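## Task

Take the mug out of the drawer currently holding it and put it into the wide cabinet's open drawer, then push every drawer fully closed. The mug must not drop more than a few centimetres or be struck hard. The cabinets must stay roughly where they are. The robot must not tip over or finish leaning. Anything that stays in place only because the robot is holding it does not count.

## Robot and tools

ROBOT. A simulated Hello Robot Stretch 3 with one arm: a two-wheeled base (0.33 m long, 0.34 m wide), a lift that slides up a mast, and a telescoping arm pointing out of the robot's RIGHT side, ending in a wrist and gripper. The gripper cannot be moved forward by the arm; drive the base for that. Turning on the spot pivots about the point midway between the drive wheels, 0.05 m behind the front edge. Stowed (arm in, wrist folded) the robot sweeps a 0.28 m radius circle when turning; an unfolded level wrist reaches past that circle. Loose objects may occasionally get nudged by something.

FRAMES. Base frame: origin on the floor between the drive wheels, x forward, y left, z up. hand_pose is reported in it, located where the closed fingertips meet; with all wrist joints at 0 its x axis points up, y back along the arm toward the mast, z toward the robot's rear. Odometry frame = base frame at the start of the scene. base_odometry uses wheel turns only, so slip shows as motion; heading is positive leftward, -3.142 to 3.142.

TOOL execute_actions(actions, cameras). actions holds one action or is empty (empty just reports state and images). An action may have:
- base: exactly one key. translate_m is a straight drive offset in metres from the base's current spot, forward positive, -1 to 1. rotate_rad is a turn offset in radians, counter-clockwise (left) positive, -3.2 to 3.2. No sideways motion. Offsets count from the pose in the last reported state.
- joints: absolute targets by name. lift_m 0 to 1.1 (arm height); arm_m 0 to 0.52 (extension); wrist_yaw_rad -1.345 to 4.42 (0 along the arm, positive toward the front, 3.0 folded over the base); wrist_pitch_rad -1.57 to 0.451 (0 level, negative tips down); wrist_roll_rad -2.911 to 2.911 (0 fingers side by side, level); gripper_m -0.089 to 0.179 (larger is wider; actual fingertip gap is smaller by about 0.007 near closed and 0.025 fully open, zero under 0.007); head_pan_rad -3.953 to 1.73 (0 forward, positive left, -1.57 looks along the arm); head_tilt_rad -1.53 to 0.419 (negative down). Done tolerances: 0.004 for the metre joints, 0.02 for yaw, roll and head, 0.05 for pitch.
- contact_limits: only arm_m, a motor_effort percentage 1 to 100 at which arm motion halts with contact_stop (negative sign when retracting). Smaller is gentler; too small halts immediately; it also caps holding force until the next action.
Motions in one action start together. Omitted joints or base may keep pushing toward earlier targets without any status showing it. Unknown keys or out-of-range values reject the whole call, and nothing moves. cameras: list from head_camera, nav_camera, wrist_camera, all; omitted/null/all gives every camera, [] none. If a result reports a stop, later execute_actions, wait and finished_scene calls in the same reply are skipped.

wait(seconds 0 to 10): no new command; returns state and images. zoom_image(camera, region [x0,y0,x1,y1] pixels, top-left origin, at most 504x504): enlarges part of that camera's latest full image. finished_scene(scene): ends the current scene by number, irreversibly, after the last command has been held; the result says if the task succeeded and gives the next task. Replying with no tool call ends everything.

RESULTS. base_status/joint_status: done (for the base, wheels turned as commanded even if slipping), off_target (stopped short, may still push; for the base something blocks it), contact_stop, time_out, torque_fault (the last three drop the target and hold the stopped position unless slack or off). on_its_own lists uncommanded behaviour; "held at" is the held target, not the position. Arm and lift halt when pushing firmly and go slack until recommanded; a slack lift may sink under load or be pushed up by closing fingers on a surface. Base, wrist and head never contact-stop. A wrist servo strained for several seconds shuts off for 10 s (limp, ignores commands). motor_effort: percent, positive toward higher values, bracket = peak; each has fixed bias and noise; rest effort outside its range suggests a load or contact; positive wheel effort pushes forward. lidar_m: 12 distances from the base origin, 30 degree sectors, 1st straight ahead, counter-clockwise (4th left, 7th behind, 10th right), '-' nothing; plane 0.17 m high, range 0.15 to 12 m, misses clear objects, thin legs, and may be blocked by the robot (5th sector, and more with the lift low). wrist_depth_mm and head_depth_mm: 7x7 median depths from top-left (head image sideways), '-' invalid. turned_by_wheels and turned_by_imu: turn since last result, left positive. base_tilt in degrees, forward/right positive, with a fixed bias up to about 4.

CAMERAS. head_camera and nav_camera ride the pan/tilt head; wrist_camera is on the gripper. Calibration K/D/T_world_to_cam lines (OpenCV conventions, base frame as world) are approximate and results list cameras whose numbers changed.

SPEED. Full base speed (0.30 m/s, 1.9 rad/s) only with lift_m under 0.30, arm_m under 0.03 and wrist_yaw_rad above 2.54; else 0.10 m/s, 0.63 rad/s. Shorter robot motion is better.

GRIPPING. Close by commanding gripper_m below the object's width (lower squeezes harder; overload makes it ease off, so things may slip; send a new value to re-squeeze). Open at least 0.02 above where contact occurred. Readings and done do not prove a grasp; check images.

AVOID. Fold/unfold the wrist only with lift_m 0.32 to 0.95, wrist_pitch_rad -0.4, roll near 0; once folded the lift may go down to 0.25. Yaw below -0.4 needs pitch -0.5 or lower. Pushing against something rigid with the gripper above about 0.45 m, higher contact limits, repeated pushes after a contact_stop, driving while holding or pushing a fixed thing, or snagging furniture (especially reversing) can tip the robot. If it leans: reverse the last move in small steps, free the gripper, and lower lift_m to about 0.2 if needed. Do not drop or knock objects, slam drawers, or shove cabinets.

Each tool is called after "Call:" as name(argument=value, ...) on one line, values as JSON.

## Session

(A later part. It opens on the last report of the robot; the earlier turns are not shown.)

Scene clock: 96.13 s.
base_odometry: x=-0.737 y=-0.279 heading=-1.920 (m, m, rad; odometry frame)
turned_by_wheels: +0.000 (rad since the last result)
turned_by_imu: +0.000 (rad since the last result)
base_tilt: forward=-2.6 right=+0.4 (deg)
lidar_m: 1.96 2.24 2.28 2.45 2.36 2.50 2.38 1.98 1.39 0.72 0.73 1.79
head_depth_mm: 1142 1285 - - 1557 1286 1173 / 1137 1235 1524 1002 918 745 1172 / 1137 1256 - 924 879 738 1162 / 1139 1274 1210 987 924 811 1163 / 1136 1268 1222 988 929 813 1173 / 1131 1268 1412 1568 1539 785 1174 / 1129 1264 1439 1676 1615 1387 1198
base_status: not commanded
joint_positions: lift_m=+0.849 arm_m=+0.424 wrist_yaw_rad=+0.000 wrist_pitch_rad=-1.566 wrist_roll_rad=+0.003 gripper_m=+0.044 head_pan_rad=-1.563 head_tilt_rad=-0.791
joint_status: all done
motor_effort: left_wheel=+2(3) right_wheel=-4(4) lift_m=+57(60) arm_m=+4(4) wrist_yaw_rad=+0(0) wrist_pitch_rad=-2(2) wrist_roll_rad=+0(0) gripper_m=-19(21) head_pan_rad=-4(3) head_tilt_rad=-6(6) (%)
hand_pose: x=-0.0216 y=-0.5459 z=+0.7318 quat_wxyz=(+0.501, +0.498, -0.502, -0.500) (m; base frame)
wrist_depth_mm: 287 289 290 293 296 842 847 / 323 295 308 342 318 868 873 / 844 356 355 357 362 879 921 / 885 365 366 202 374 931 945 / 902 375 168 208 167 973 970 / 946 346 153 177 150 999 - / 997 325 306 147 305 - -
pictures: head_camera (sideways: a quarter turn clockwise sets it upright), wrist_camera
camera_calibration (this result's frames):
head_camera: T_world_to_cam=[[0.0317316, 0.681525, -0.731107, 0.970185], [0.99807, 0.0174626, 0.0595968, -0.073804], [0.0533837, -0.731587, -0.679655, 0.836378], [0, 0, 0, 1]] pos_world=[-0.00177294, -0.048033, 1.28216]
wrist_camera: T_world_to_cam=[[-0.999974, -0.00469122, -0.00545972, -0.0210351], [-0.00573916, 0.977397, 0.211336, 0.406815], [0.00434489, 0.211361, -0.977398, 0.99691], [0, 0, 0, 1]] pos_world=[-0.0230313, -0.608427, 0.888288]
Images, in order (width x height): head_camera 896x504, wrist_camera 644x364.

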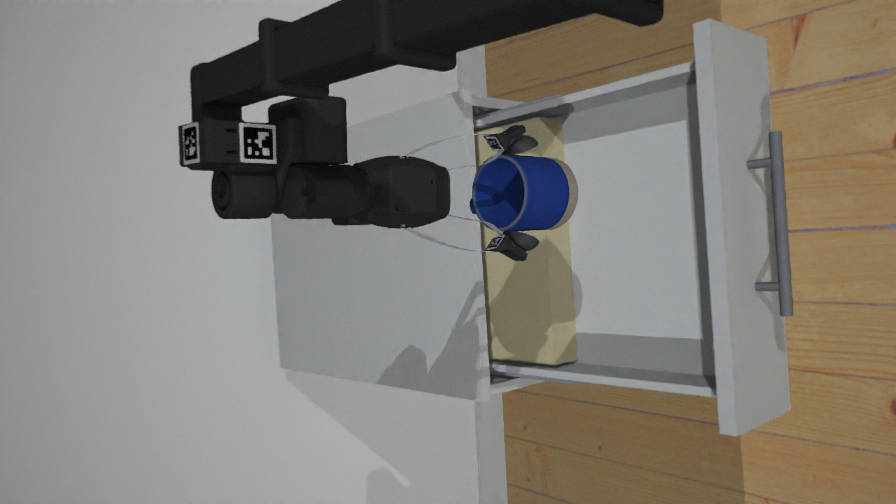

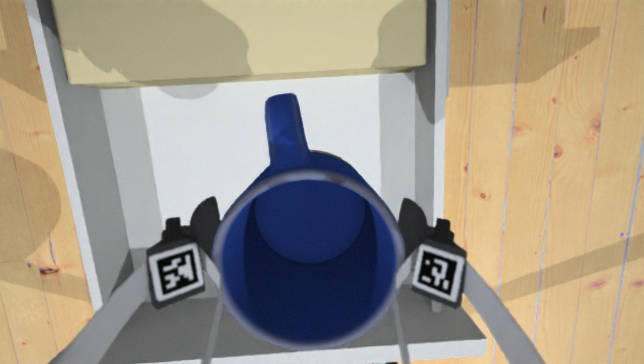

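Call:
execute_actions(actions=[{"base": {"translate_m": 0.04}, "joints": {"arm_m": 0.04, "wrist_roll_rad": 2.9}}], cameras=["head_camera"])

Call:
execute_actions(actions=[{"joints": {"lift_m": 0.43, "head_tilt_rad": -1.0}}], cameras=["head_camera", "nav_camera"])

Scene clock: 128.60 s.
base_odometry: x=-0.751 y=-0.317 heading=-1.920 (m, m, rad; odometry frame)
turned_by_wheels: +0.000 (rad since the last result)
turned_by_imu: +0.000 (rad since the last result)
base_tilt: forward=-2.6 right=+0.5 (deg)
lidar_m: 1.92 2.21 2.23 2.45 2.36 2.55 2.42 1.98 0.76 0.71 0.73 1.79
head_depth_mm: 1138 1287 1458 1713 1638 - - / 1138 1277 1376 978 927 - - / 1135 1279 1197 982 933 - - / 1134 1276 1204 989 931 810 1163 / 1130 1273 1224 982 926 783 1172 / 1129 1265 1440 1646 1614 1373 1196 / 1133 1262 1437 1676 1612 1384 1203
base_status: done
joint_positions: lift_m=+0.849 arm_m=+0.040 wrist_yaw_rad=+0.001 wrist_pitch_rad=-1.564 wrist_roll_rad=+2.893 gripper_m=+0.044 head_pan_rad=-1.563 head_tilt_rad=-0.791
joint_status: all done
motor_effort: left_wheel=+2(6) right_wheel=-4(7) lift_m=+57(57) arm_m=-2(2) wrist_yaw_rad=+0(1) wrist_pitch_rad=-2(3) wrist_roll_rad=+3(4) gripper_m=-19(19) head_pan_rad=-4(4) head_tilt_rad=-5(6) (%)
hand_pose: x=-0.0213 y=-0.1626 z=+0.7318 quat_wxyz=(-0.435, -0.433, -0.560, -0.556) (m; base frame)
wrist_depth_mm: 807 819 816 - 832 829 841 / 831 844 833 - 849 850 860 / 843 871 871 519 896 895 900 / 904 896 917 202 922 919 932 / 928 921 168 208 167 954 974 / 955 959 152 176 150 1000 - / - 341 354 147 - - -
pictures: head_camera (sideways: a quarter turn clockwise sets it upright)
camera_calibration (this result's frames):
head_camera: T_world_to_cam=[[0.0317315, 0.681525, -0.731107, 0.970185], [0.99807, 0.0174629, 0.0595968, -0.073804], [0.0533839, -0.731587, -0.679655, 0.836378], [0, 0, 0, 1]] pos_world=[-0.00177293, -0.048033, 1.28216]
Images, in order (width x height): head_camera 896x504.

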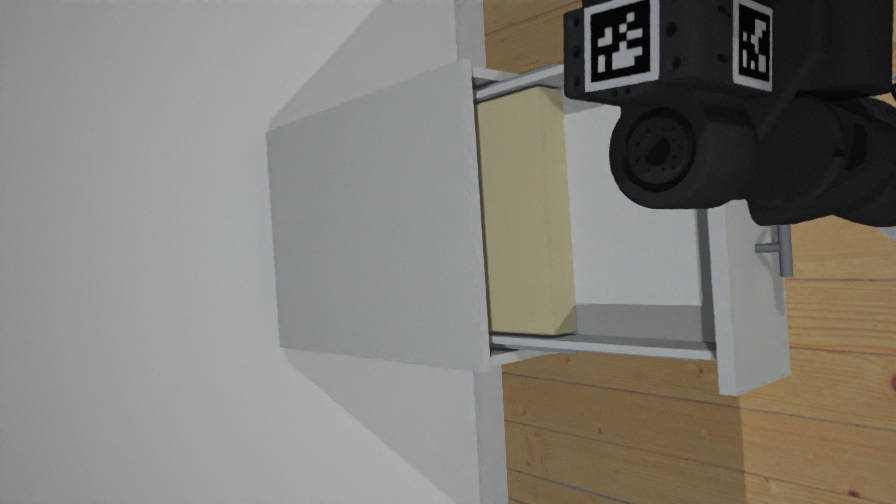

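Scene clock: 133.27 s.
base_odometry: x=-0.751 y=-0.317 heading=-1.920 (m, m, rad; odometry frame)
turned_by_wheels: +0.000 (rad since the last result)
turned_by_imu: +0.000 (rad since the last result)
base_tilt: forward=-2.6 right=+0.4 (deg)
lidar_m: 1.92 2.22 2.23 2.45 2.36 2.54 2.42 1.98 0.76 0.71 0.73 1.79
head_depth_mm: 1227 1428 1680 1560 842 1228 1113 / 1219 1137 952 911 780 1252 - / 1215 1082 950 927 771 1260 - / 1217 1092 955 933 799 1244 1136 / 1208 1101 962 928 808 1249 1124 / 1202 1370 1625 1601 1410 1258 1134 / 1200 1397 1666 1617 1421 1263 1141
base_status: not commanded
joint_positions: lift_m=+0.430 arm_m=+0.040 wrist_yaw_rad=+0.001 wrist_pitch_rad=-1.564 wrist_roll_rad=+2.893 gripper_m=+0.044 head_pan_rad=-1.563 head_tilt_rad=-0.988
joint_status: all done
motor_effort: left_wheel=+2(2) right_wheel=-4(4) lift_m=+27(51) arm_m=-2(2) wrist_yaw_rad=+0(1) wrist_pitch_rad=-3(3) wrist_roll_rad=+3(3) gripper_m=-19(19) head_pan_rad=-4(4) head_tilt_rad=-8(32) (%)
hand_pose: x=-0.0213 y=-0.1627 z=+0.3127 quat_wxyz=(-0.435, -0.433, -0.560, -0.556) (m; base frame)
wrist_depth_mm: 423 - - - 434 435 440 / 435 - - - 454 452 458 / 452 459 - 132 466 469 473 / 472 473 469 182 485 485 490 / 485 486 168 209 167 505 510 / 503 510 153 176 150 524 526 / 528 529 537 147 547 545 550
pictures: head_camera (sideways: a quarter turn clockwise sets it upright), nav_camera (sideways: a quarter turn counterclockwise sets it upright)
camera_calibration (this result's frames):
head_camera: T_world_to_cam=[[0.0307628, 0.811371, -0.583721, 0.778142], [0.998158, 0.00561442, 0.0604083, -0.0748457], [0.0522908, -0.584504, -0.809704, 1.0055], [0, 0, 0, 1]] pos_world=[-0.00180862, -0.0432213, 1.2729]
nav_camera: T_world_to_cam=[[0.00742157, -0.80462, 0.593744, -0.730865], [-0.999889, -0.0136363, -0.00598116, 0.0660002], [0.012909, -0.593634, -0.804632, 1.00347], [0, 0, 0, 1]] pos_world=[0.0584633, 0.0085269, 1.24177]
Images, in order (width x height): head_camera 896x504, nav_camera 672x504.

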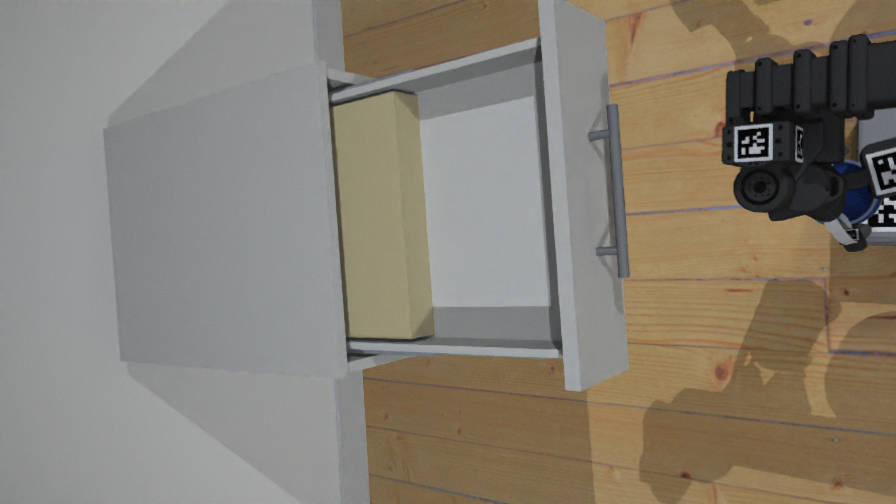

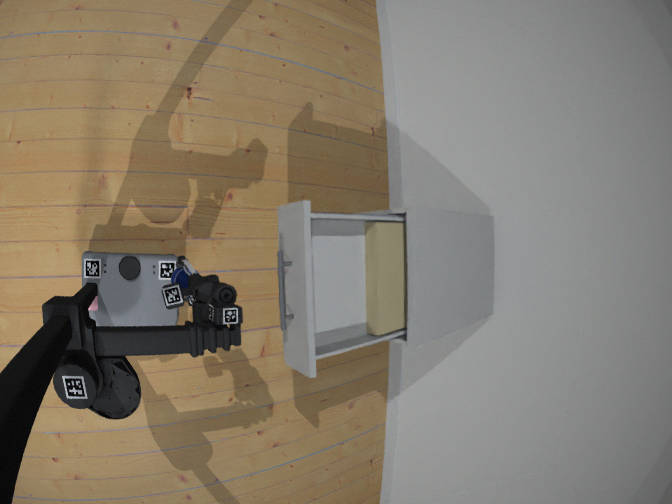

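Extend partway and check.

Call:
execute_actions(actions=[{"joints": {"arm_m": 0.40}, "contact_limits": {"arm_m": 25}}], cameras=["head_camera", "nav_camera"])

Scene clock: 139.63 s.
base_odometry: x=-0.751 y=-0.317 heading=-1.920 (m, m, rad; odometry frame)
turned_by_wheels: +0.000 (rad since the last result)
turned_by_imu: +0.000 (rad since the last result)
base_tilt: forward=-2.6 right=+0.5 (deg)
lidar_m: 1.92 2.21 2.23 2.46 2.36 2.54 2.42 1.97 0.76 0.71 0.73 1.78
head_depth_mm: 1229 1432 1685 1524 1371 1228 1114 / 1224 1135 959 915 1396 1233 1131 / 1209 1081 973 - 1321 1231 1131 / 1212 1085 979 896 1349 1236 1124 / 1211 1099 966 953 1376 1246 1131 / 1208 1381 1633 1582 1408 1259 1132 / 1203 1400 1660 1618 1419 1257 1137
base_status: not commanded
joint_positions: lift_m=+0.430 arm_m=+0.400 wrist_yaw_rad=+0.002 wrist_pitch_rad=-1.561 wrist_roll_rad=+2.895 gripper_m=+0.044 head_pan_rad=-1.564 head_tilt_rad=-0.990
joint_status: all done
motor_effort: left_wheel=+2(3) right_wheel=-5(6) lift_m=+28(29) arm_m=+5(12) wrist_yaw_rad=-1(3) wrist_pitch_rad=-4(6) wrist_roll_rad=+2(3) gripper_m=-19(19) head_pan_rad=-4(3) head_tilt_rad=-6(8) (%)
contact_limits: arm_m 25 (drawing in: default 23, maximum 38; extending or still: default 33, maximum 54)
hand_pose: x=-0.0213 y=-0.5228 z=+0.3126 quat_wxyz=(-0.436, -0.432, -0.561, -0.555) (m; base frame)
wrist_depth_mm: 425 426 431 430 431 438 438 / 437 438 440 446 446 452 460 / 451 453 455 458 461 466 470 / 469 471 471 202 483 484 489 / 486 496 167 209 167 507 507 / 509 507 153 177 150 521 524 / 526 315 328 147 394 546 546
pictures: head_camera (sideways: a quarter turn clockwise sets it upright), nav_camera (sideways: a quarter turn counterclockwise sets it upright)
camera_calibration (this result's frames):
head_camera: T_world_to_cam=[[0.0311281, 0.812676, -0.581883, 0.775746], [0.998161, 0.00501696, 0.060404, -0.0748399], [0.0520082, -0.582694, -0.811026, 1.00722], [0, 0, 0, 1]] pos_world=[-0.00182903, -0.0431519, 1.2728]
nav_camera: T_world_to_cam=[[0.00705955, -0.805965, 0.591921, -0.728487], [-0.999895, -0.0131612, -0.00599515, 0.0660185], [0.0126223, -0.591817, -0.805974, 1.00522], [0, 0, 0, 1]] pos_world=[0.0584662, 0.00863881, 1.24178]
Images, in order (width x height): head_camera 896x504, nav_camera 672x504.

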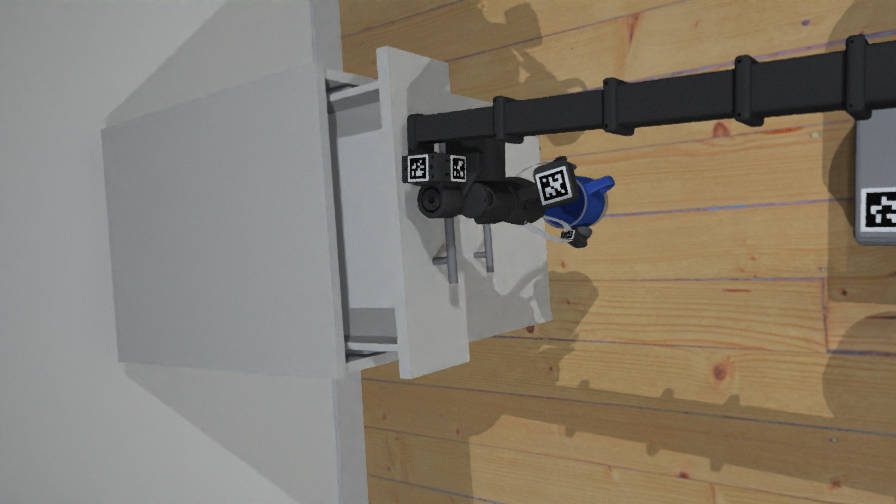

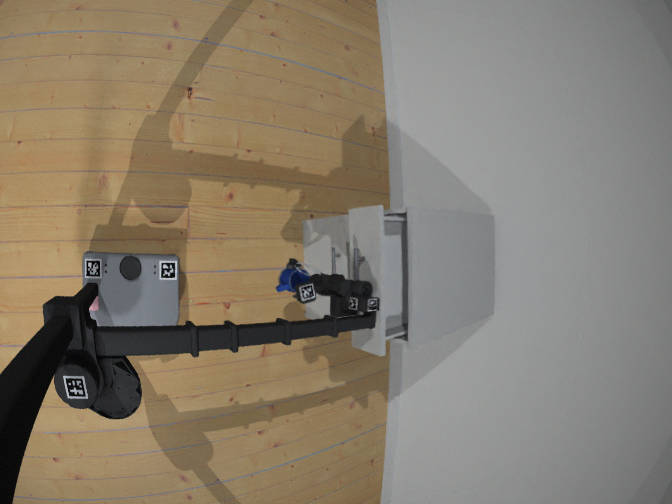

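Call:
execute_actions(actions=[{"joints": {"arm_m": 0.50}, "contact_limits": {"arm_m": 20}}], cameras=["head_camera", "nav_camera"])

Scene clock: 144.53 s.
base_odometry: x=-0.751 y=-0.317 heading=-1.920 (m, m, rad; odometry frame)
turned_by_wheels: +0.000 (rad since the last result)
turned_by_imu: +0.000 (rad since the last result)
base_tilt: forward=-2.6 right=+0.4 (deg)
lidar_m: 1.92 2.21 2.23 2.45 2.36 2.54 2.42 1.98 0.76 0.71 0.73 1.79
head_depth_mm: 1224 1435 1689 1552 1368 1226 1116 / 1223 1131 942 1477 1377 1213 1128 / 1202 1080 929 1153 1352 1233 1132 / 1215 1089 941 1070 1346 1245 1133 / 1210 1092 942 1101 1379 1250 1126 / 1206 1367 1637 1599 1404 1254 1135 / 1206 1400 1671 1620 1416 1261 1133
base_status: not commanded
joint_positions: lift_m=+0.430 arm_m=+0.500 wrist_yaw_rad=+0.002 wrist_pitch_rad=-1.562 wrist_roll_rad=+2.895 gripper_m=+0.044 head_pan_rad=-1.564 head_tilt_rad=-0.990
joint_status: all done
motor_effort: left_wheel=+2(5) right_wheel=-4(18) lift_m=+29(28) arm_m=+3(15) wrist_yaw_rad=-1(5) wrist_pitch_rad=-4(4) wrist_roll_rad=+2(2) gripper_m=-19(19) head_pan_rad=-3(4) head_tilt_rad=-6(6) (%)
contact_limits: arm_m 20 (drawing in: default 23, maximum 38; extending or still: default 33, maximum 54)
hand_pose: x=-0.0213 y=-0.6227 z=+0.3126 quat_wxyz=(-0.436, -0.432, -0.561, -0.556) (m; base frame)
wrist_depth_mm: 422 425 427 431 434 438 439 / 440 444 445 446 448 451 455 / 455 454 457 459 464 470 467 / 467 472 467 203 479 482 493 / 480 320 168 209 167 503 507 / 222 240 153 176 150 520 529 / 182 184 173 147 184 263 553
pictures: head_camera (sideways: a quarter turn clockwise sets it upright), nav_camera (sideways: a quarter turn counterclockwise sets it upright)
camera_calibration (this result's frames):
head_camera: T_world_to_cam=[[0.0311281, 0.812676, -0.581883, 0.775746], [0.998161, 0.00501697, 0.060404, -0.0748399], [0.0520082, -0.582694, -0.811026, 1.00722], [0, 0, 0, 1]] pos_world=[-0.00182903, -0.0431519, 1.2728]
nav_camera: T_world_to_cam=[[0.00705955, -0.805965, 0.591921, -0.728487], [-0.999895, -0.0131612, -0.00599515, 0.0660185], [0.0126223, -0.591817, -0.805974, 1.00522], [0, 0, 0, 1]] pos_world=[0.0584662, 0.0086388, 1.24178]
Images, in order (width x height): head_camera 896x504, nav_camera 672x504.

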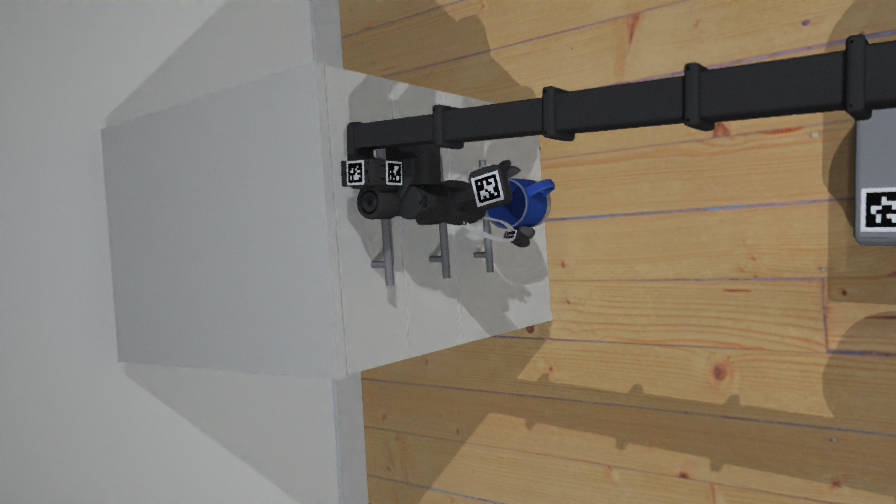

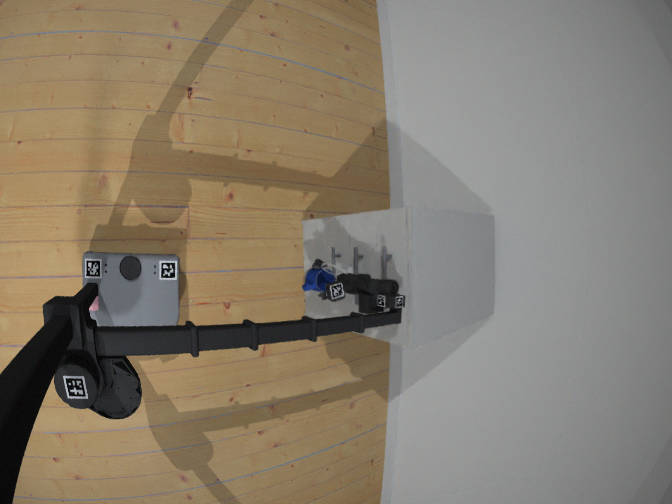

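Call:
execute_actions(actions=[{"joints": {"arm_m": 0.512}, "contact_limits": {"arm_m": 13}}], cameras=["head_camera"])

Scene clock: 149.63 s.
base_odometry: x=-0.751 y=-0.317 heading=-1.920 (m, m, rad; odometry frame)
turned_by_wheels: +0.000 (rad since the last result)
turned_by_imu: +0.000 (rad since the last result)
base_tilt: forward=-2.6 right=+0.4 (deg)
lidar_m: 1.92 2.22 2.23 2.46 2.36 2.55 2.41 1.97 0.75 0.71 0.73 1.78
head_depth_mm: 1229 1430 1691 1551 1367 1223 1114 / 1229 1130 942 1474 1359 1216 1126 / 1206 1075 932 1139 1350 1237 1134 / 1220 1088 944 1072 1350 1245 1126 / 1209 1096 943 1099 1373 1251 1128 / 1207 1369 1630 1608 1403 1254 1129 / 1202 1406 1671 1618 1421 1262 1137
base_status: not commanded
joint_positions: lift_m=+0.430 arm_m=+0.509 wrist_yaw_rad=+0.004 wrist_pitch_rad=-1.562 wrist_roll_rad=+2.895 gripper_m=+0.044 head_pan_rad=-1.564 head_tilt_rad=-0.990
joint_status: arm_m contact_stop (moved +0.010 of +0.012)
on_its_own: arm_m is slack since a contact_stop, until your next command for it
motor_effort: left_wheel=+0(2) right_wheel=+0(4) lift_m=+28(29) arm_m=+1(15) wrist_yaw_rad=-3(4) wrist_pitch_rad=-3(4) wrist_roll_rad=+3(2) gripper_m=-19(19) head_pan_rad=-4(3) head_tilt_rad=-7(7) (%)
contact_limits: arm_m 13 (drawing in: default 23, maximum 38; extending or still: default 33, maximum 54)
hand_pose: x=-0.0214 y=-0.6322 z=+0.3126 quat_wxyz=(-0.435, -0.432, -0.561, -0.556) (m; base frame)
wrist_depth_mm: 423 427 427 431 435 435 439 / 436 440 442 445 448 452 462 / 453 456 456 453 465 467 471 / 467 475 471 202 478 480 489 / 483 299 168 208 167 499 509 / 207 225 153 176 150 521 529 / 172 178 180 147 199 246 549
pictures: head_camera (sideways: a quarter turn clockwise sets it upright)
camera_calibration (this result's frames):
head_camera: T_world_to_cam=[[0.031128, 0.812676, -0.581883, 0.775746], [0.998161, 0.00501708, 0.060404, -0.0748399], [0.0520083, -0.582694, -0.811026, 1.00722], [0, 0, 0, 1]] pos_world=[-0.00182902, -0.0431519, 1.2728]
Images, in order (width x height): head_camera 896x504.

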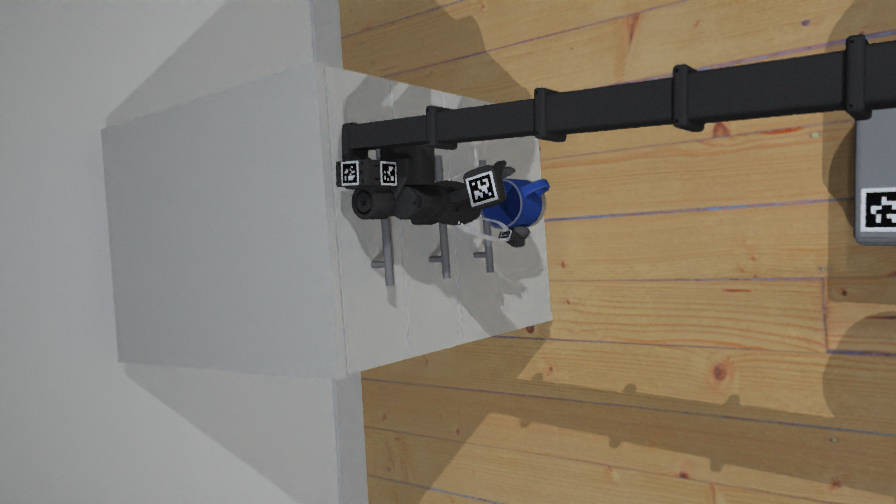

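Call:
execute_actions(actions=[{"joints": {"arm_m": 0.42}}], cameras=[])

Call:
execute_actions(actions=[{"base": {"rotate_rad": 2.40}, "joints": {"arm_m": 0.0, "wrist_roll_rad": 0.0, "lift_m": 0.85, "head_pan_rad": 0, "head_tilt_rad": -0.6}}], cameras=[])

Call:
execute_actions(actions=[{"base": {"translate_m": 1.0}}], cameras=["nav_camera"])

Call:
execute_actions(actions=[{"base": {"translate_m": 0.8}, "joints": {"head_pan_rad": -0.8}}], cameras=["nav_camera"])

Call:
execute_actions(actions=[{"base": {"rotate_rad": 0.74}, "joints": {"head_pan_rad": -1.57, "head_tilt_rad": -0.9}}])

Scene clock: 203.83 s.
base_odometry: x=-0.751 y=-0.317 heading=-1.920 (m, m, rad; odometry frame)
turned_by_wheels: +0.000 (rad since the last result)
turned_by_imu: +0.000 (rad since the last result)
base_tilt: forward=-2.6 right=+0.5 (deg)
lidar_m: 1.92 2.21 2.23 2.45 2.36 2.54 2.41 1.97 0.75 0.71 0.73 1.79
head_depth_mm: 1228 1434 1694 1565 1373 1223 1116 / 1224 1135 943 1166 1393 1222 1129 / 1209 1081 944 - 1319 1237 1132 / 1215 1087 941 1072 1339 1242 1123 / 1217 1097 941 1100 1380 1248 1129 / 1204 1372 1628 1611 1411 1257 1133 / 1202 1400 1674 1615 1413 1260 1138
base_status: not commanded
joint_positions: lift_m=+0.430 arm_m=+0.420 wrist_yaw_rad=+0.002 wrist_pitch_rad=-1.562 wrist_roll_rad=+2.895 gripper_m=+0.044 head_pan_rad=-1.564 head_tilt_rad=-0.990
joint_status: all done
motor_effort: left_wheel=+1(1) right_wheel=-1(1) lift_m=+29(29) arm_m=-2(2) wrist_yaw_rad=-1(3) wrist_pitch_rad=-3(4) wrist_roll_rad=+2(3) gripper_m=-19(19) head_pan_rad=-4(3) head_tilt_rad=-7(7) (%)
hand_pose: x=-0.0213 y=-0.5432 z=+0.3126 quat_wxyz=(-0.436, -0.433, -0.561, -0.556) (m; base frame)
wrist_depth_mm: 424 426 427 429 434 435 437 / 437 444 441 444 450 450 457 / 450 456 459 458 466 465 475 / 472 473 471 201 477 485 488 / 487 490 168 209 168 501 508 / 503 401 153 176 150 527 526 / 518 289 302 147 364 542 551
pictures: none
No camera images: the call's "cameras" was empty. Leave "cameras" out to get every camera's image.

Scene clock: 208.57 s.
base_odometry: x=-0.751 y=-0.317 heading=+0.480 (m, m, rad; odometry frame)
turned_by_wheels: +2.400 (rad since the last result)
turned_by_imu: +2.440 (rad since the last result)
base_tilt: forward=-2.6 right=+0.5 (deg)
lidar_m: 2.27 2.41 2.42 1.52 0.71 0.71 1.53 2.14 1.91 2.21 2.46 2.12
head_depth_mm: 2328 2019 1856 2266 1860 1520 1276 / 2519 2171 2003 2458 1881 1531 1289 / 2774 2944 2190 2465 1880 1538 1297 / 2824 3083 3161 2485 1897 1537 1302 / 2595 2803 3023 2491 1923 1549 1306 / 2394 2566 2770 2527 1935 1550 1314 / 2238 2383 2567 2561 1961 1569 1318
base_status: done
joint_positions: lift_m=+0.849 arm_m=+0.000 wrist_yaw_rad=+0.001 wrist_pitch_rad=-1.564 wrist_roll_rad=+0.006 gripper_m=+0.044 head_pan_rad=-0.007 head_tilt_rad=-0.606
joint_status: all done
motor_effort: left_wheel=-2(5) right_wheel=+6(12) lift_m=+57(61) arm_m=-2(2) wrist_yaw_rad=-1(2) wrist_pitch_rad=-3(3) wrist_roll_rad=-3(4) gripper_m=-19(19) head_pan_rad=+4(52) head_tilt_rad=+5(38) (%)
hand_pose: x=-0.0217 y=-0.1230 z=+0.7318 quat_wxyz=(+0.501, +0.497, -0.503, -0.500) (m; base frame)
wrist_depth_mm: 819 805 828 814 821 825 852 / 844 833 852 840 866 867 866 / 862 864 880 178 891 904 912 / 905 881 902 182 906 931 938 / 915 932 168 209 167 940 977 / 954 956 153 177 150 997 998 / 991 992 994 146 - - -
pictures: none
No camera images: the call's "cameras" was empty. Leave "cameras" out to get every camera's image.

Scene clock: 219.87 s.
base_odometry: x=+0.137 y=+0.145 heading=+0.480 (m, m, rad; odometry frame)
turned_by_wheels: +0.000 (rad since the last result)
turned_by_imu: -0.002 (rad since the last result)
base_tilt: forward=-2.6 right=+0.4 (deg)
lidar_m: 1.44 1.70 1.70 1.98 2.03 1.50 1.65 2.64 2.49 2.02 1.74 1.25
head_depth_mm: 1666 1335 1366 1447 1187 1510 1278 / 1789 1426 1508 1264 1344 1526 1288 / 1945 2142 2311 1356 1785 1538 1290 / 1999 2154 2333 2272 1910 1539 1297 / 1808 1945 2116 2275 1919 1548 1306 / 1677 1806 1943 2089 1932 1562 1308 / 1567 1662 1780 1913 1955 1583 1319
base_status: done
joint_positions: lift_m=+0.849 arm_m=+0.000 wrist_yaw_rad=+0.001 wrist_pitch_rad=-1.564 wrist_roll_rad=+0.006 gripper_m=+0.044 head_pan_rad=-0.007 head_tilt_rad=-0.606
joint_status: not commanded
motor_effort: left_wheel=-2(3) right_wheel=+4(11) lift_m=+57(57) arm_m=-2(2) wrist_yaw_rad=-1(1) wrist_pitch_rad=-3(3) wrist_roll_rad=-3(3) gripper_m=-19(19) head_pan_rad=+4(3) head_tilt_rad=+4(4) (%)
hand_pose: x=-0.0217 y=-0.1230 z=+0.7318 quat_wxyz=(+0.501, +0.497, -0.503, -0.500) (m; base frame)
wrist_depth_mm: 822 817 824 833 832 847 856 / 835 838 855 857 866 860 884 / 854 866 869 178 872 913 899 / 875 891 897 183 935 925 924 / 904 922 168 209 167 951 941 / 956 957 153 176 150 997 975 / 975 989 976 146 - - -
pictures: nav_camera (sideways: a quarter turn counterclockwise sets it upright)
camera_calibration (this result's frames):
nav_camera: T_world_to_cam=[[0.525803, -0.00230916, 0.850603, -1.06879], [0.000860373, -0.999994, -0.00324656, 0.0563378], [0.850606, 0.00243889, -0.525798, 0.635685], [0, 0, 0, 1]] pos_world=[0.0212074, 0.0523191, 1.24354]
Images, in order (width x height): nav_camera 672x504.

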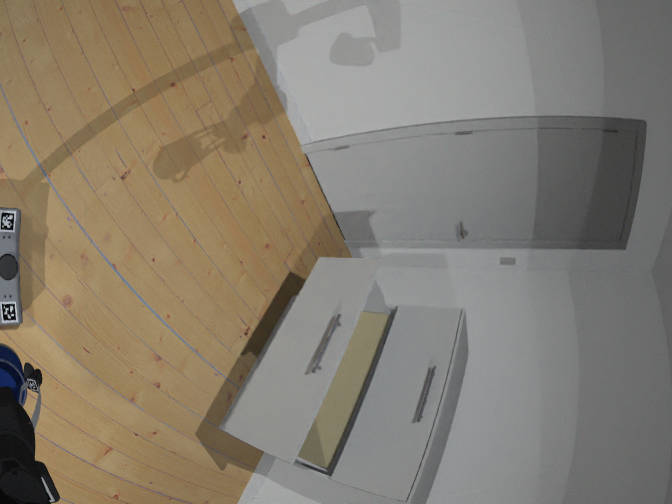

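Scene clock: 229.17 s.
base_odometry: x=+0.846 y=+0.514 heading=+0.480 (m, m, rad; odometry frame)
turned_by_wheels: +0.000 (rad since the last result)
turned_by_imu: -0.002 (rad since the last result)
base_tilt: forward=-2.7 right=+0.4 (deg)
lidar_m: 0.78 1.10 1.13 1.31 2.28 2.25 2.30 3.33 2.37 0.79 0.68 0.68
head_depth_mm: 969 1035 712 722 814 984 901 / 974 1042 722 724 818 986 901 / 977 1050 731 726 817 989 907 / 979 1057 741 728 819 991 914 / 981 1056 753 729 819 990 915 / 982 1060 762 730 821 993 921 / 986 1060 772 729 821 958 905
base_status: done
joint_positions: lift_m=+0.849 arm_m=+0.000 wrist_yaw_rad=+0.001 wrist_pitch_rad=-1.564 wrist_roll_rad=+0.006 gripper_m=+0.044 head_pan_rad=-0.793 head_tilt_rad=-0.606
joint_status: all done
motor_effort: left_wheel=-2(3) right_wheel=+4(10) lift_m=+57(57) arm_m=-2(2) wrist_yaw_rad=-1(1) wrist_pitch_rad=-3(3) wrist_roll_rad=-3(3) gripper_m=-19(19) head_pan_rad=-4(49) head_tilt_rad=+5(4) (%)
hand_pose: x=-0.0217 y=-0.1230 z=+0.7318 quat_wxyz=(+0.501, +0.497, -0.503, -0.500) (m; base frame)
wrist_depth_mm: 304 393 817 825 834 860 847 / 349 486 845 849 859 867 869 / 420 881 867 179 885 897 889 / 873 905 904 182 918 929 922 / 924 933 167 208 168 954 985 / 953 961 153 176 151 994 985 / 976 988 - 146 - - -
pictures: nav_camera (sideways: a quarter turn counterclockwise sets it upright)
camera_calibration (this result's frames):
nav_camera: T_world_to_cam=[[0.370032, -0.373564, 0.850603, -1.06784], [-0.706748, -0.707458, -0.00324656, 0.0606543], [0.602979, -0.599961, -0.525798, 0.637196], [0, 0, 0, 1]] pos_world=[0.0537872, 0.0262956, 1.24354]
Images, in order (width x height): nav_camera 672x504.

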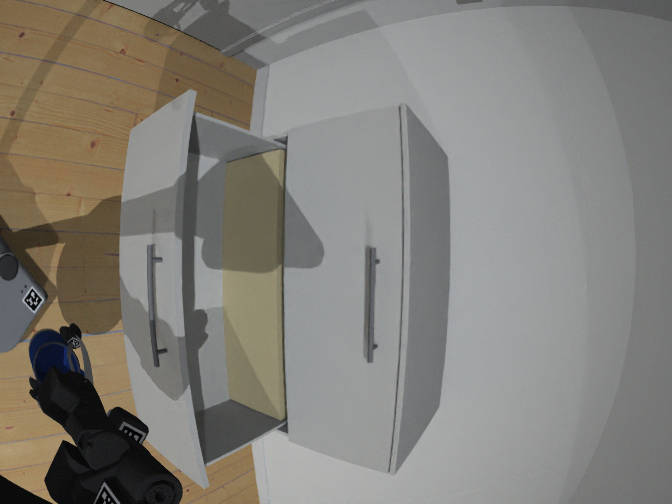

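Scene clock: 231.40 s.
base_odometry: x=+0.846 y=+0.514 heading=+1.219 (m, m, rad; odometry frame)
turned_by_wheels: +0.740 (rad since the last result)
turned_by_imu: +0.752 (rad since the last result)
base_tilt: forward=-2.7 right=+0.4 (deg)
lidar_m: 1.10 1.16 1.55 2.59 2.42 3.33 2.94 1.74 0.71 0.68 0.70 1.17
head_depth_mm: 670 669 783 992 1055 - - / 680 666 779 990 1042 - - / 689 652 778 986 1031 - - / 699 649 773 981 1035 689 1167 / 709 649 771 975 1044 732 1153 / 717 659 767 972 1048 729 1156 / 729 657 764 967 1007 721 1165
base_status: done
joint_positions: lift_m=+0.849 arm_m=+0.000 wrist_yaw_rad=+0.001 wrist_pitch_rad=-1.564 wrist_roll_rad=+0.006 gripper_m=+0.044 head_pan_rad=-1.563 head_tilt_rad=-0.889
joint_status: all done
motor_effort: left_wheel=-2(5) right_wheel=+5(12) lift_m=+57(57) arm_m=-2(2) wrist_yaw_rad=-1(1) wrist_pitch_rad=-3(3) wrist_roll_rad=-3(3) gripper_m=-19(19) head_pan_rad=-4(48) head_tilt_rad=-7(34) (%)
hand_pose: x=-0.0217 y=-0.1230 z=+0.7318 quat_wxyz=(+0.501, +0.497, -0.503, -0.500) (m; base frame)
wrist_depth_mm: 812 823 832 831 829 839 851 / 826 836 856 851 860 866 879 / 867 868 862 178 873 901 911 / 890 904 876 183 911 928 938 / 910 921 168 209 167 958 962 / 970 943 153 177 150 982 - / 969 991 996 146 - - -
pictures: head_camera (sideways: a quarter turn clockwise sets it upright), nav_camera (sideways: a quarter turn counterclockwise sets it upright), wrist_camera
camera_calibration (this result's frames):
head_camera: T_world_to_cam=[[0.0309257, 0.750055, -0.660652, 0.878376], [0.998109, 0.0119542, 0.0602942, -0.0747046], [0.0531215, -0.661267, -0.748267, 0.925613], [0, 0, 0, 1]] pos_world=[-0.00177104, -0.0458596, 1.27741]
nav_camera: T_world_to_cam=[[0.00724864, -0.742334, 0.669991, -0.830209], [-0.999879, -0.0145861, -0.00534334, 0.0651706], [0.0137391, -0.669871, -0.74235, 0.922483], [0, 0, 0, 1]] pos_world=[0.0585065, 0.00260244, 1.24139]
wrist_camera: T_world_to_cam=[[-0.999979, -0.00343366, -0.00546504, -0.0189169], [-0.00450113, 0.977858, 0.20922, -0.00493368], [0.00462565, 0.20924, -0.977853, 0.907553], [0, 0, 0, 1]] pos_world=[-0.0231368, -0.185137, 0.888382]
Images, in order (width x height): head_camera 896x504, nav_camera 672x504, wrist_camera 644x364.

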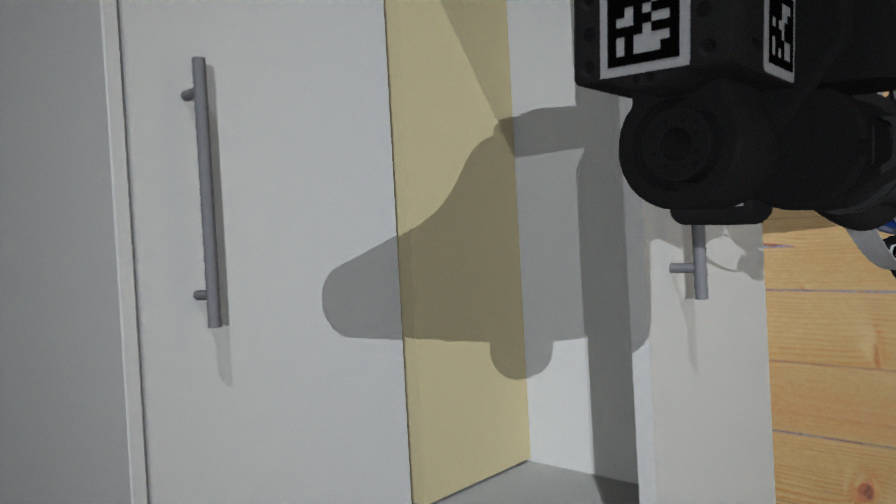

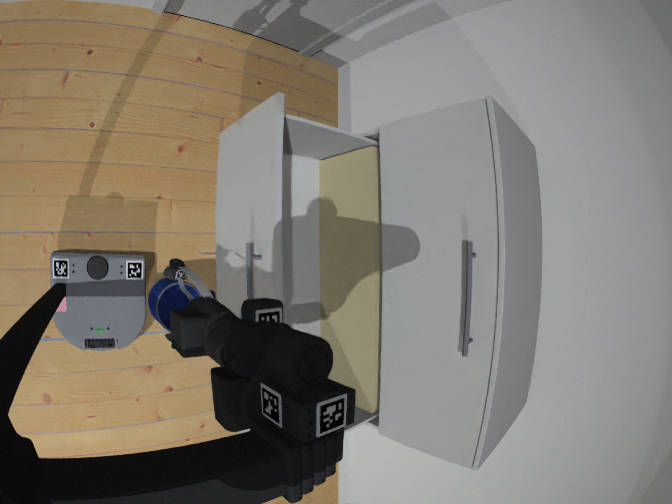

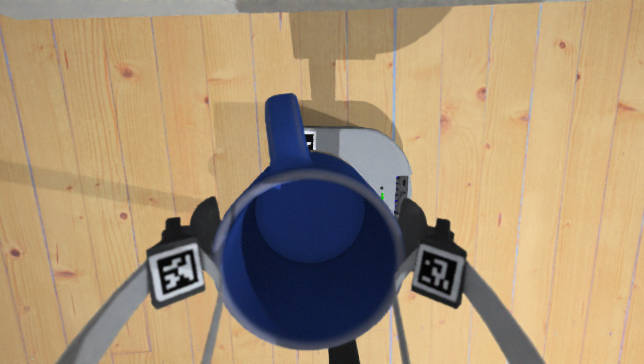

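Call:
execute_actions(actions=[{"joints": {"lift_m": 0.9, "arm_m": 0.35}}])

Scene clock: 239.93 s.
base_odometry: x=+0.846 y=+0.514 heading=+1.219 (m, m, rad; odometry frame)
turned_by_wheels: +0.000 (rad since the last result)
turned_by_imu: +0.000 (rad since the last result)
base_tilt: forward=-2.6 right=+0.5 (deg)
lidar_m: 1.11 1.16 1.54 2.59 2.42 3.35 2.94 1.74 0.72 0.68 0.69 1.17
head_depth_mm: 705 - 800 994 1019 758 1138 / 746 - 786 987 1025 749 1137 / 725 - - 680 1008 744 1140 / 697 651 770 940 1034 706 1146 / 707 650 769 975 1046 731 1148 / 716 659 764 972 1045 728 1158 / 730 656 765 968 1011 721 1162
base_status: not commanded
joint_positions: lift_m=+0.899 arm_m=+0.350 wrist_yaw_rad=+0.000 wrist_pitch_rad=-1.564 wrist_roll_rad=+0.006 gripper_m=+0.044 head_pan_rad=-1.563 head_tilt_rad=-0.889
joint_status: all done
motor_effort: left_wheel=-2(2) right_wheel=+5(5) lift_m=+56(59) arm_m=+4(4) wrist_yaw_rad=+0(1) wrist_pitch_rad=-2(3) wrist_roll_rad=-3(3) gripper_m=-19(19) head_pan_rad=-3(4) head_tilt_rad=-6(7) (%)
hand_pose: x=-0.0216 y=-0.4723 z=+0.7818 quat_wxyz=(+0.500, +0.497, -0.503, -0.500) (m; base frame)
wrist_depth_mm: 497 502 513 514 524 516 474 / 508 522 521 526 527 540 474 / 495 533 546 542 547 553 482 / 504 551 560 203 570 575 484 / 478 523 168 208 167 447 434 / 352 372 153 176 150 313 306 / 280 288 282 143 - - -
pictures: head_camera (sideways: a quarter turn clockwise sets it upright), nav_camera (sideways: a quarter turn counterclockwise sets it upright), wrist_camera
camera_calibration (this result's frames):
head_camera: T_world_to_cam=[[0.0310911, 0.750139, -0.660549, 0.878242], [0.998112, 0.0117249, 0.0602948, -0.0747053], [0.0529743, -0.661177, -0.748358, 0.925732], [0, 0, 0, 1]] pos_world=[-0.00178122, -0.0458545, 1.2774]
nav_camera: T_world_to_cam=[[0.00708492, -0.742428, 0.669889, -0.830076], [-0.999883, -0.0143639, -0.00534427, 0.0651718], [0.0135899, -0.669772, -0.742442, 0.922603], [0, 0, 0, 1]] pos_world=[0.058507, 0.00259912, 1.24139]
wrist_camera: T_world_to_cam=[[-0.999983, -0.00218286, -0.00546647, -0.0192235], [-0.00328143, 0.977729, 0.209848, 0.325675], [0.00488665, 0.209862, -0.977719, 1.02976], [0, 0, 0, 1]] pos_world=[-0.0231866, -0.53457, 0.938364]
Images, in order (width x height): head_camera 896x504, nav_camera 672x504, wrist_camera 644x364.

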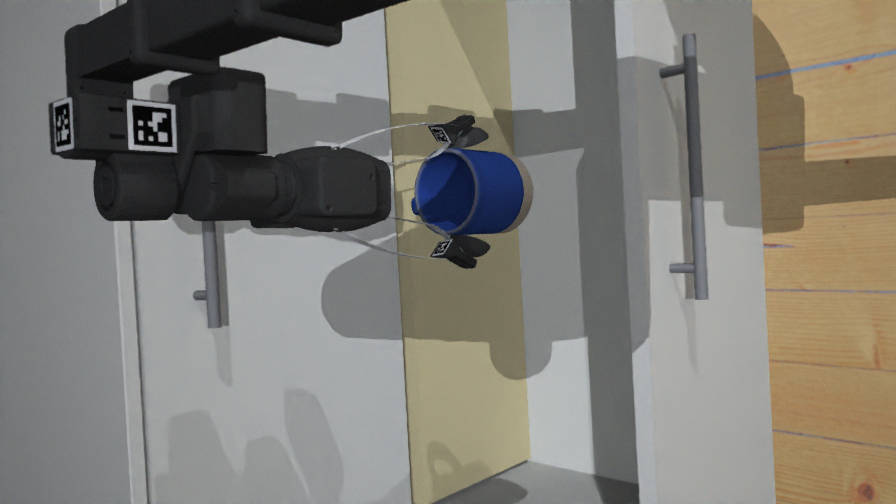

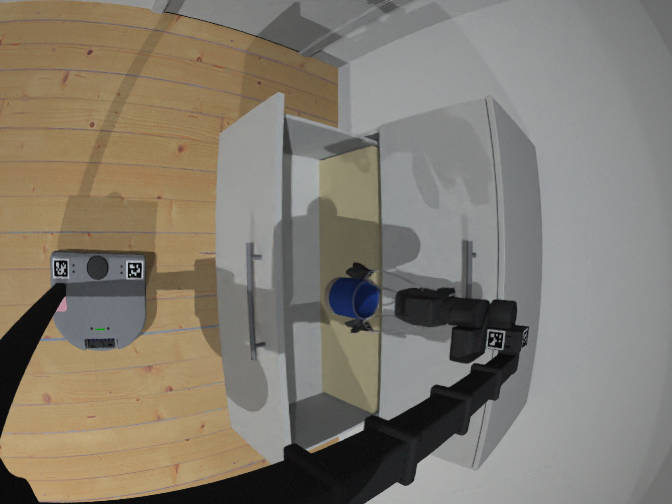

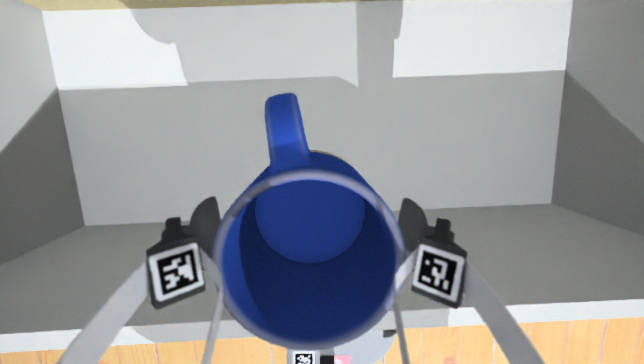

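Call:
execute_actions(actions=[{"joints": {"lift_m": 0.57}}])

Scene clock: 247.57 s.
base_odometry: x=+0.846 y=+0.514 heading=+1.219 (m, m, rad; odometry frame)
turned_by_wheels: +0.000 (rad since the last result)
turned_by_imu: +0.000 (rad since the last result)
base_tilt: forward=-2.6 right=+0.5 (deg)
lidar_m: 1.10 1.16 1.54 2.60 2.42 3.34 2.94 1.74 0.71 0.68 0.70 1.17
head_depth_mm: 670 670 780 994 1020 738 - / 680 667 778 939 1003 749 1132 / 688 653 774 933 920 743 1142 / 695 649 772 981 1031 706 1142 / 707 649 768 974 1041 731 1155 / 717 658 769 973 1045 728 1158 / 726 657 765 967 1010 722 1162
base_status: not commanded
joint_positions: lift_m=+0.570 arm_m=+0.350 wrist_yaw_rad=+0.000 wrist_pitch_rad=-1.564 wrist_roll_rad=+0.006 gripper_m=+0.044 head_pan_rad=-1.563 head_tilt_rad=-0.889
joint_status: all done
motor_effort: left_wheel=-2(2) right_wheel=+5(5) lift_m=+27(49) arm_m=+4(4) wrist_yaw_rad=+0(0) wrist_pitch_rad=-2(2) wrist_roll_rad=-3(3) gripper_m=-19(19) head_pan_rad=-5(4) head_tilt_rad=-7(7) (%)
hand_pose: x=-0.0216 y=-0.4723 z=+0.4527 quat_wxyz=(+0.500, +0.497, -0.503, -0.500) (m; base frame)
wrist_depth_mm: 201 203 204 206 208 209 210 / 207 208 209 211 214 215 216 / 212 215 215 217 221 223 224 / 220 223 222 202 227 230 231 / 228 229 168 208 167 237 240 / 236 235 153 176 150 246 249 / 242 244 243 147 245 242 238
pictures: head_camera (sideways: a quarter turn clockwise sets it upright), nav_camera (sideways: a quarter turn counterclockwise sets it upright), wrist_camera
camera_calibration (this result's frames):
head_camera: T_world_to_cam=[[0.0310909, 0.750139, -0.660549, 0.878242], [0.998112, 0.0117251, 0.0602948, -0.0747053], [0.0529744, -0.661177, -0.748358, 0.925732], [0, 0, 0, 1]] pos_world=[-0.00178121, -0.0458545, 1.2774]
nav_camera: T_world_to_cam=[[0.00708509, -0.742427, 0.669889, -0.830076], [-0.999883, -0.0143641, -0.00534426, 0.0651718], [0.0135901, -0.669772, -0.742442, 0.922603], [0, 0, 0, 1]] pos_world=[0.058507, 0.00259912, 1.24139]
wrist_camera: T_world_to_cam=[[-0.999983, -0.00218297, -0.00546648, -0.0210225], [-0.00328157, 0.977727, 0.209853, 0.394727], [0.00488662, 0.209868, -0.977718, 0.708012], [0, 0, 0, 1]] pos_world=[-0.0231866, -0.53457, 0.609286]
Images, in order (width x height): head_camera 896x504, nav_camera 672x504, wrist_camera 644x364.

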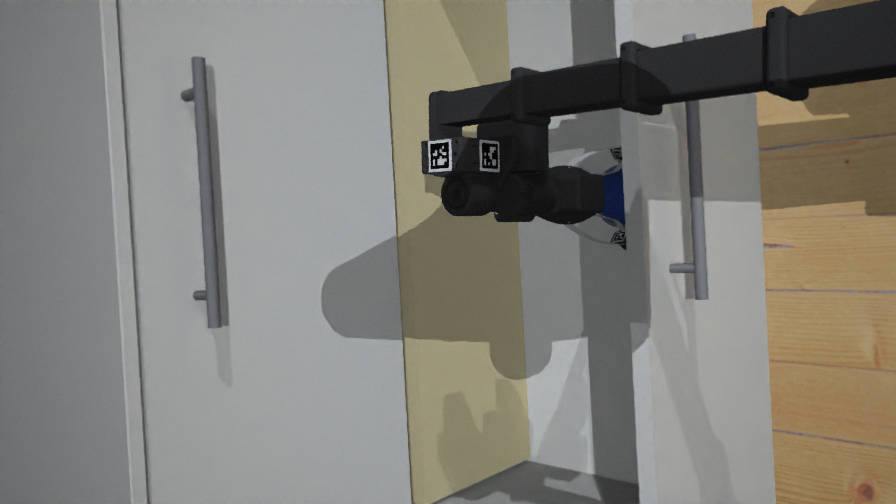

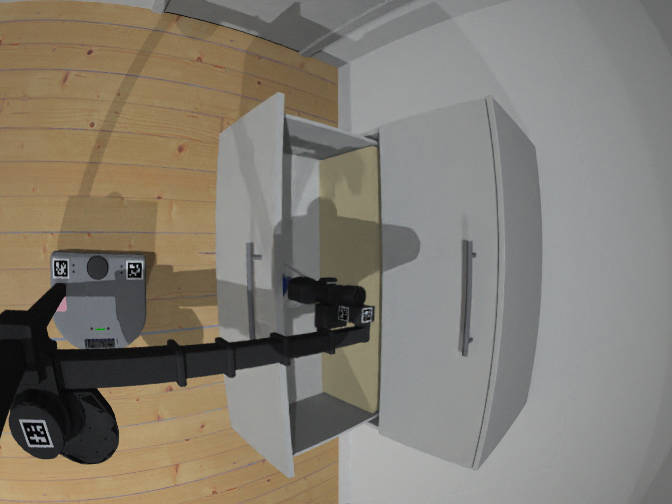

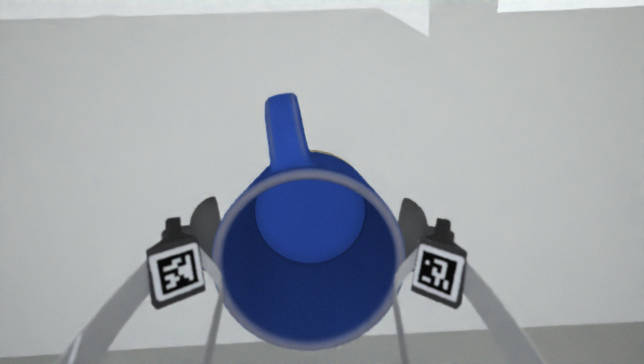

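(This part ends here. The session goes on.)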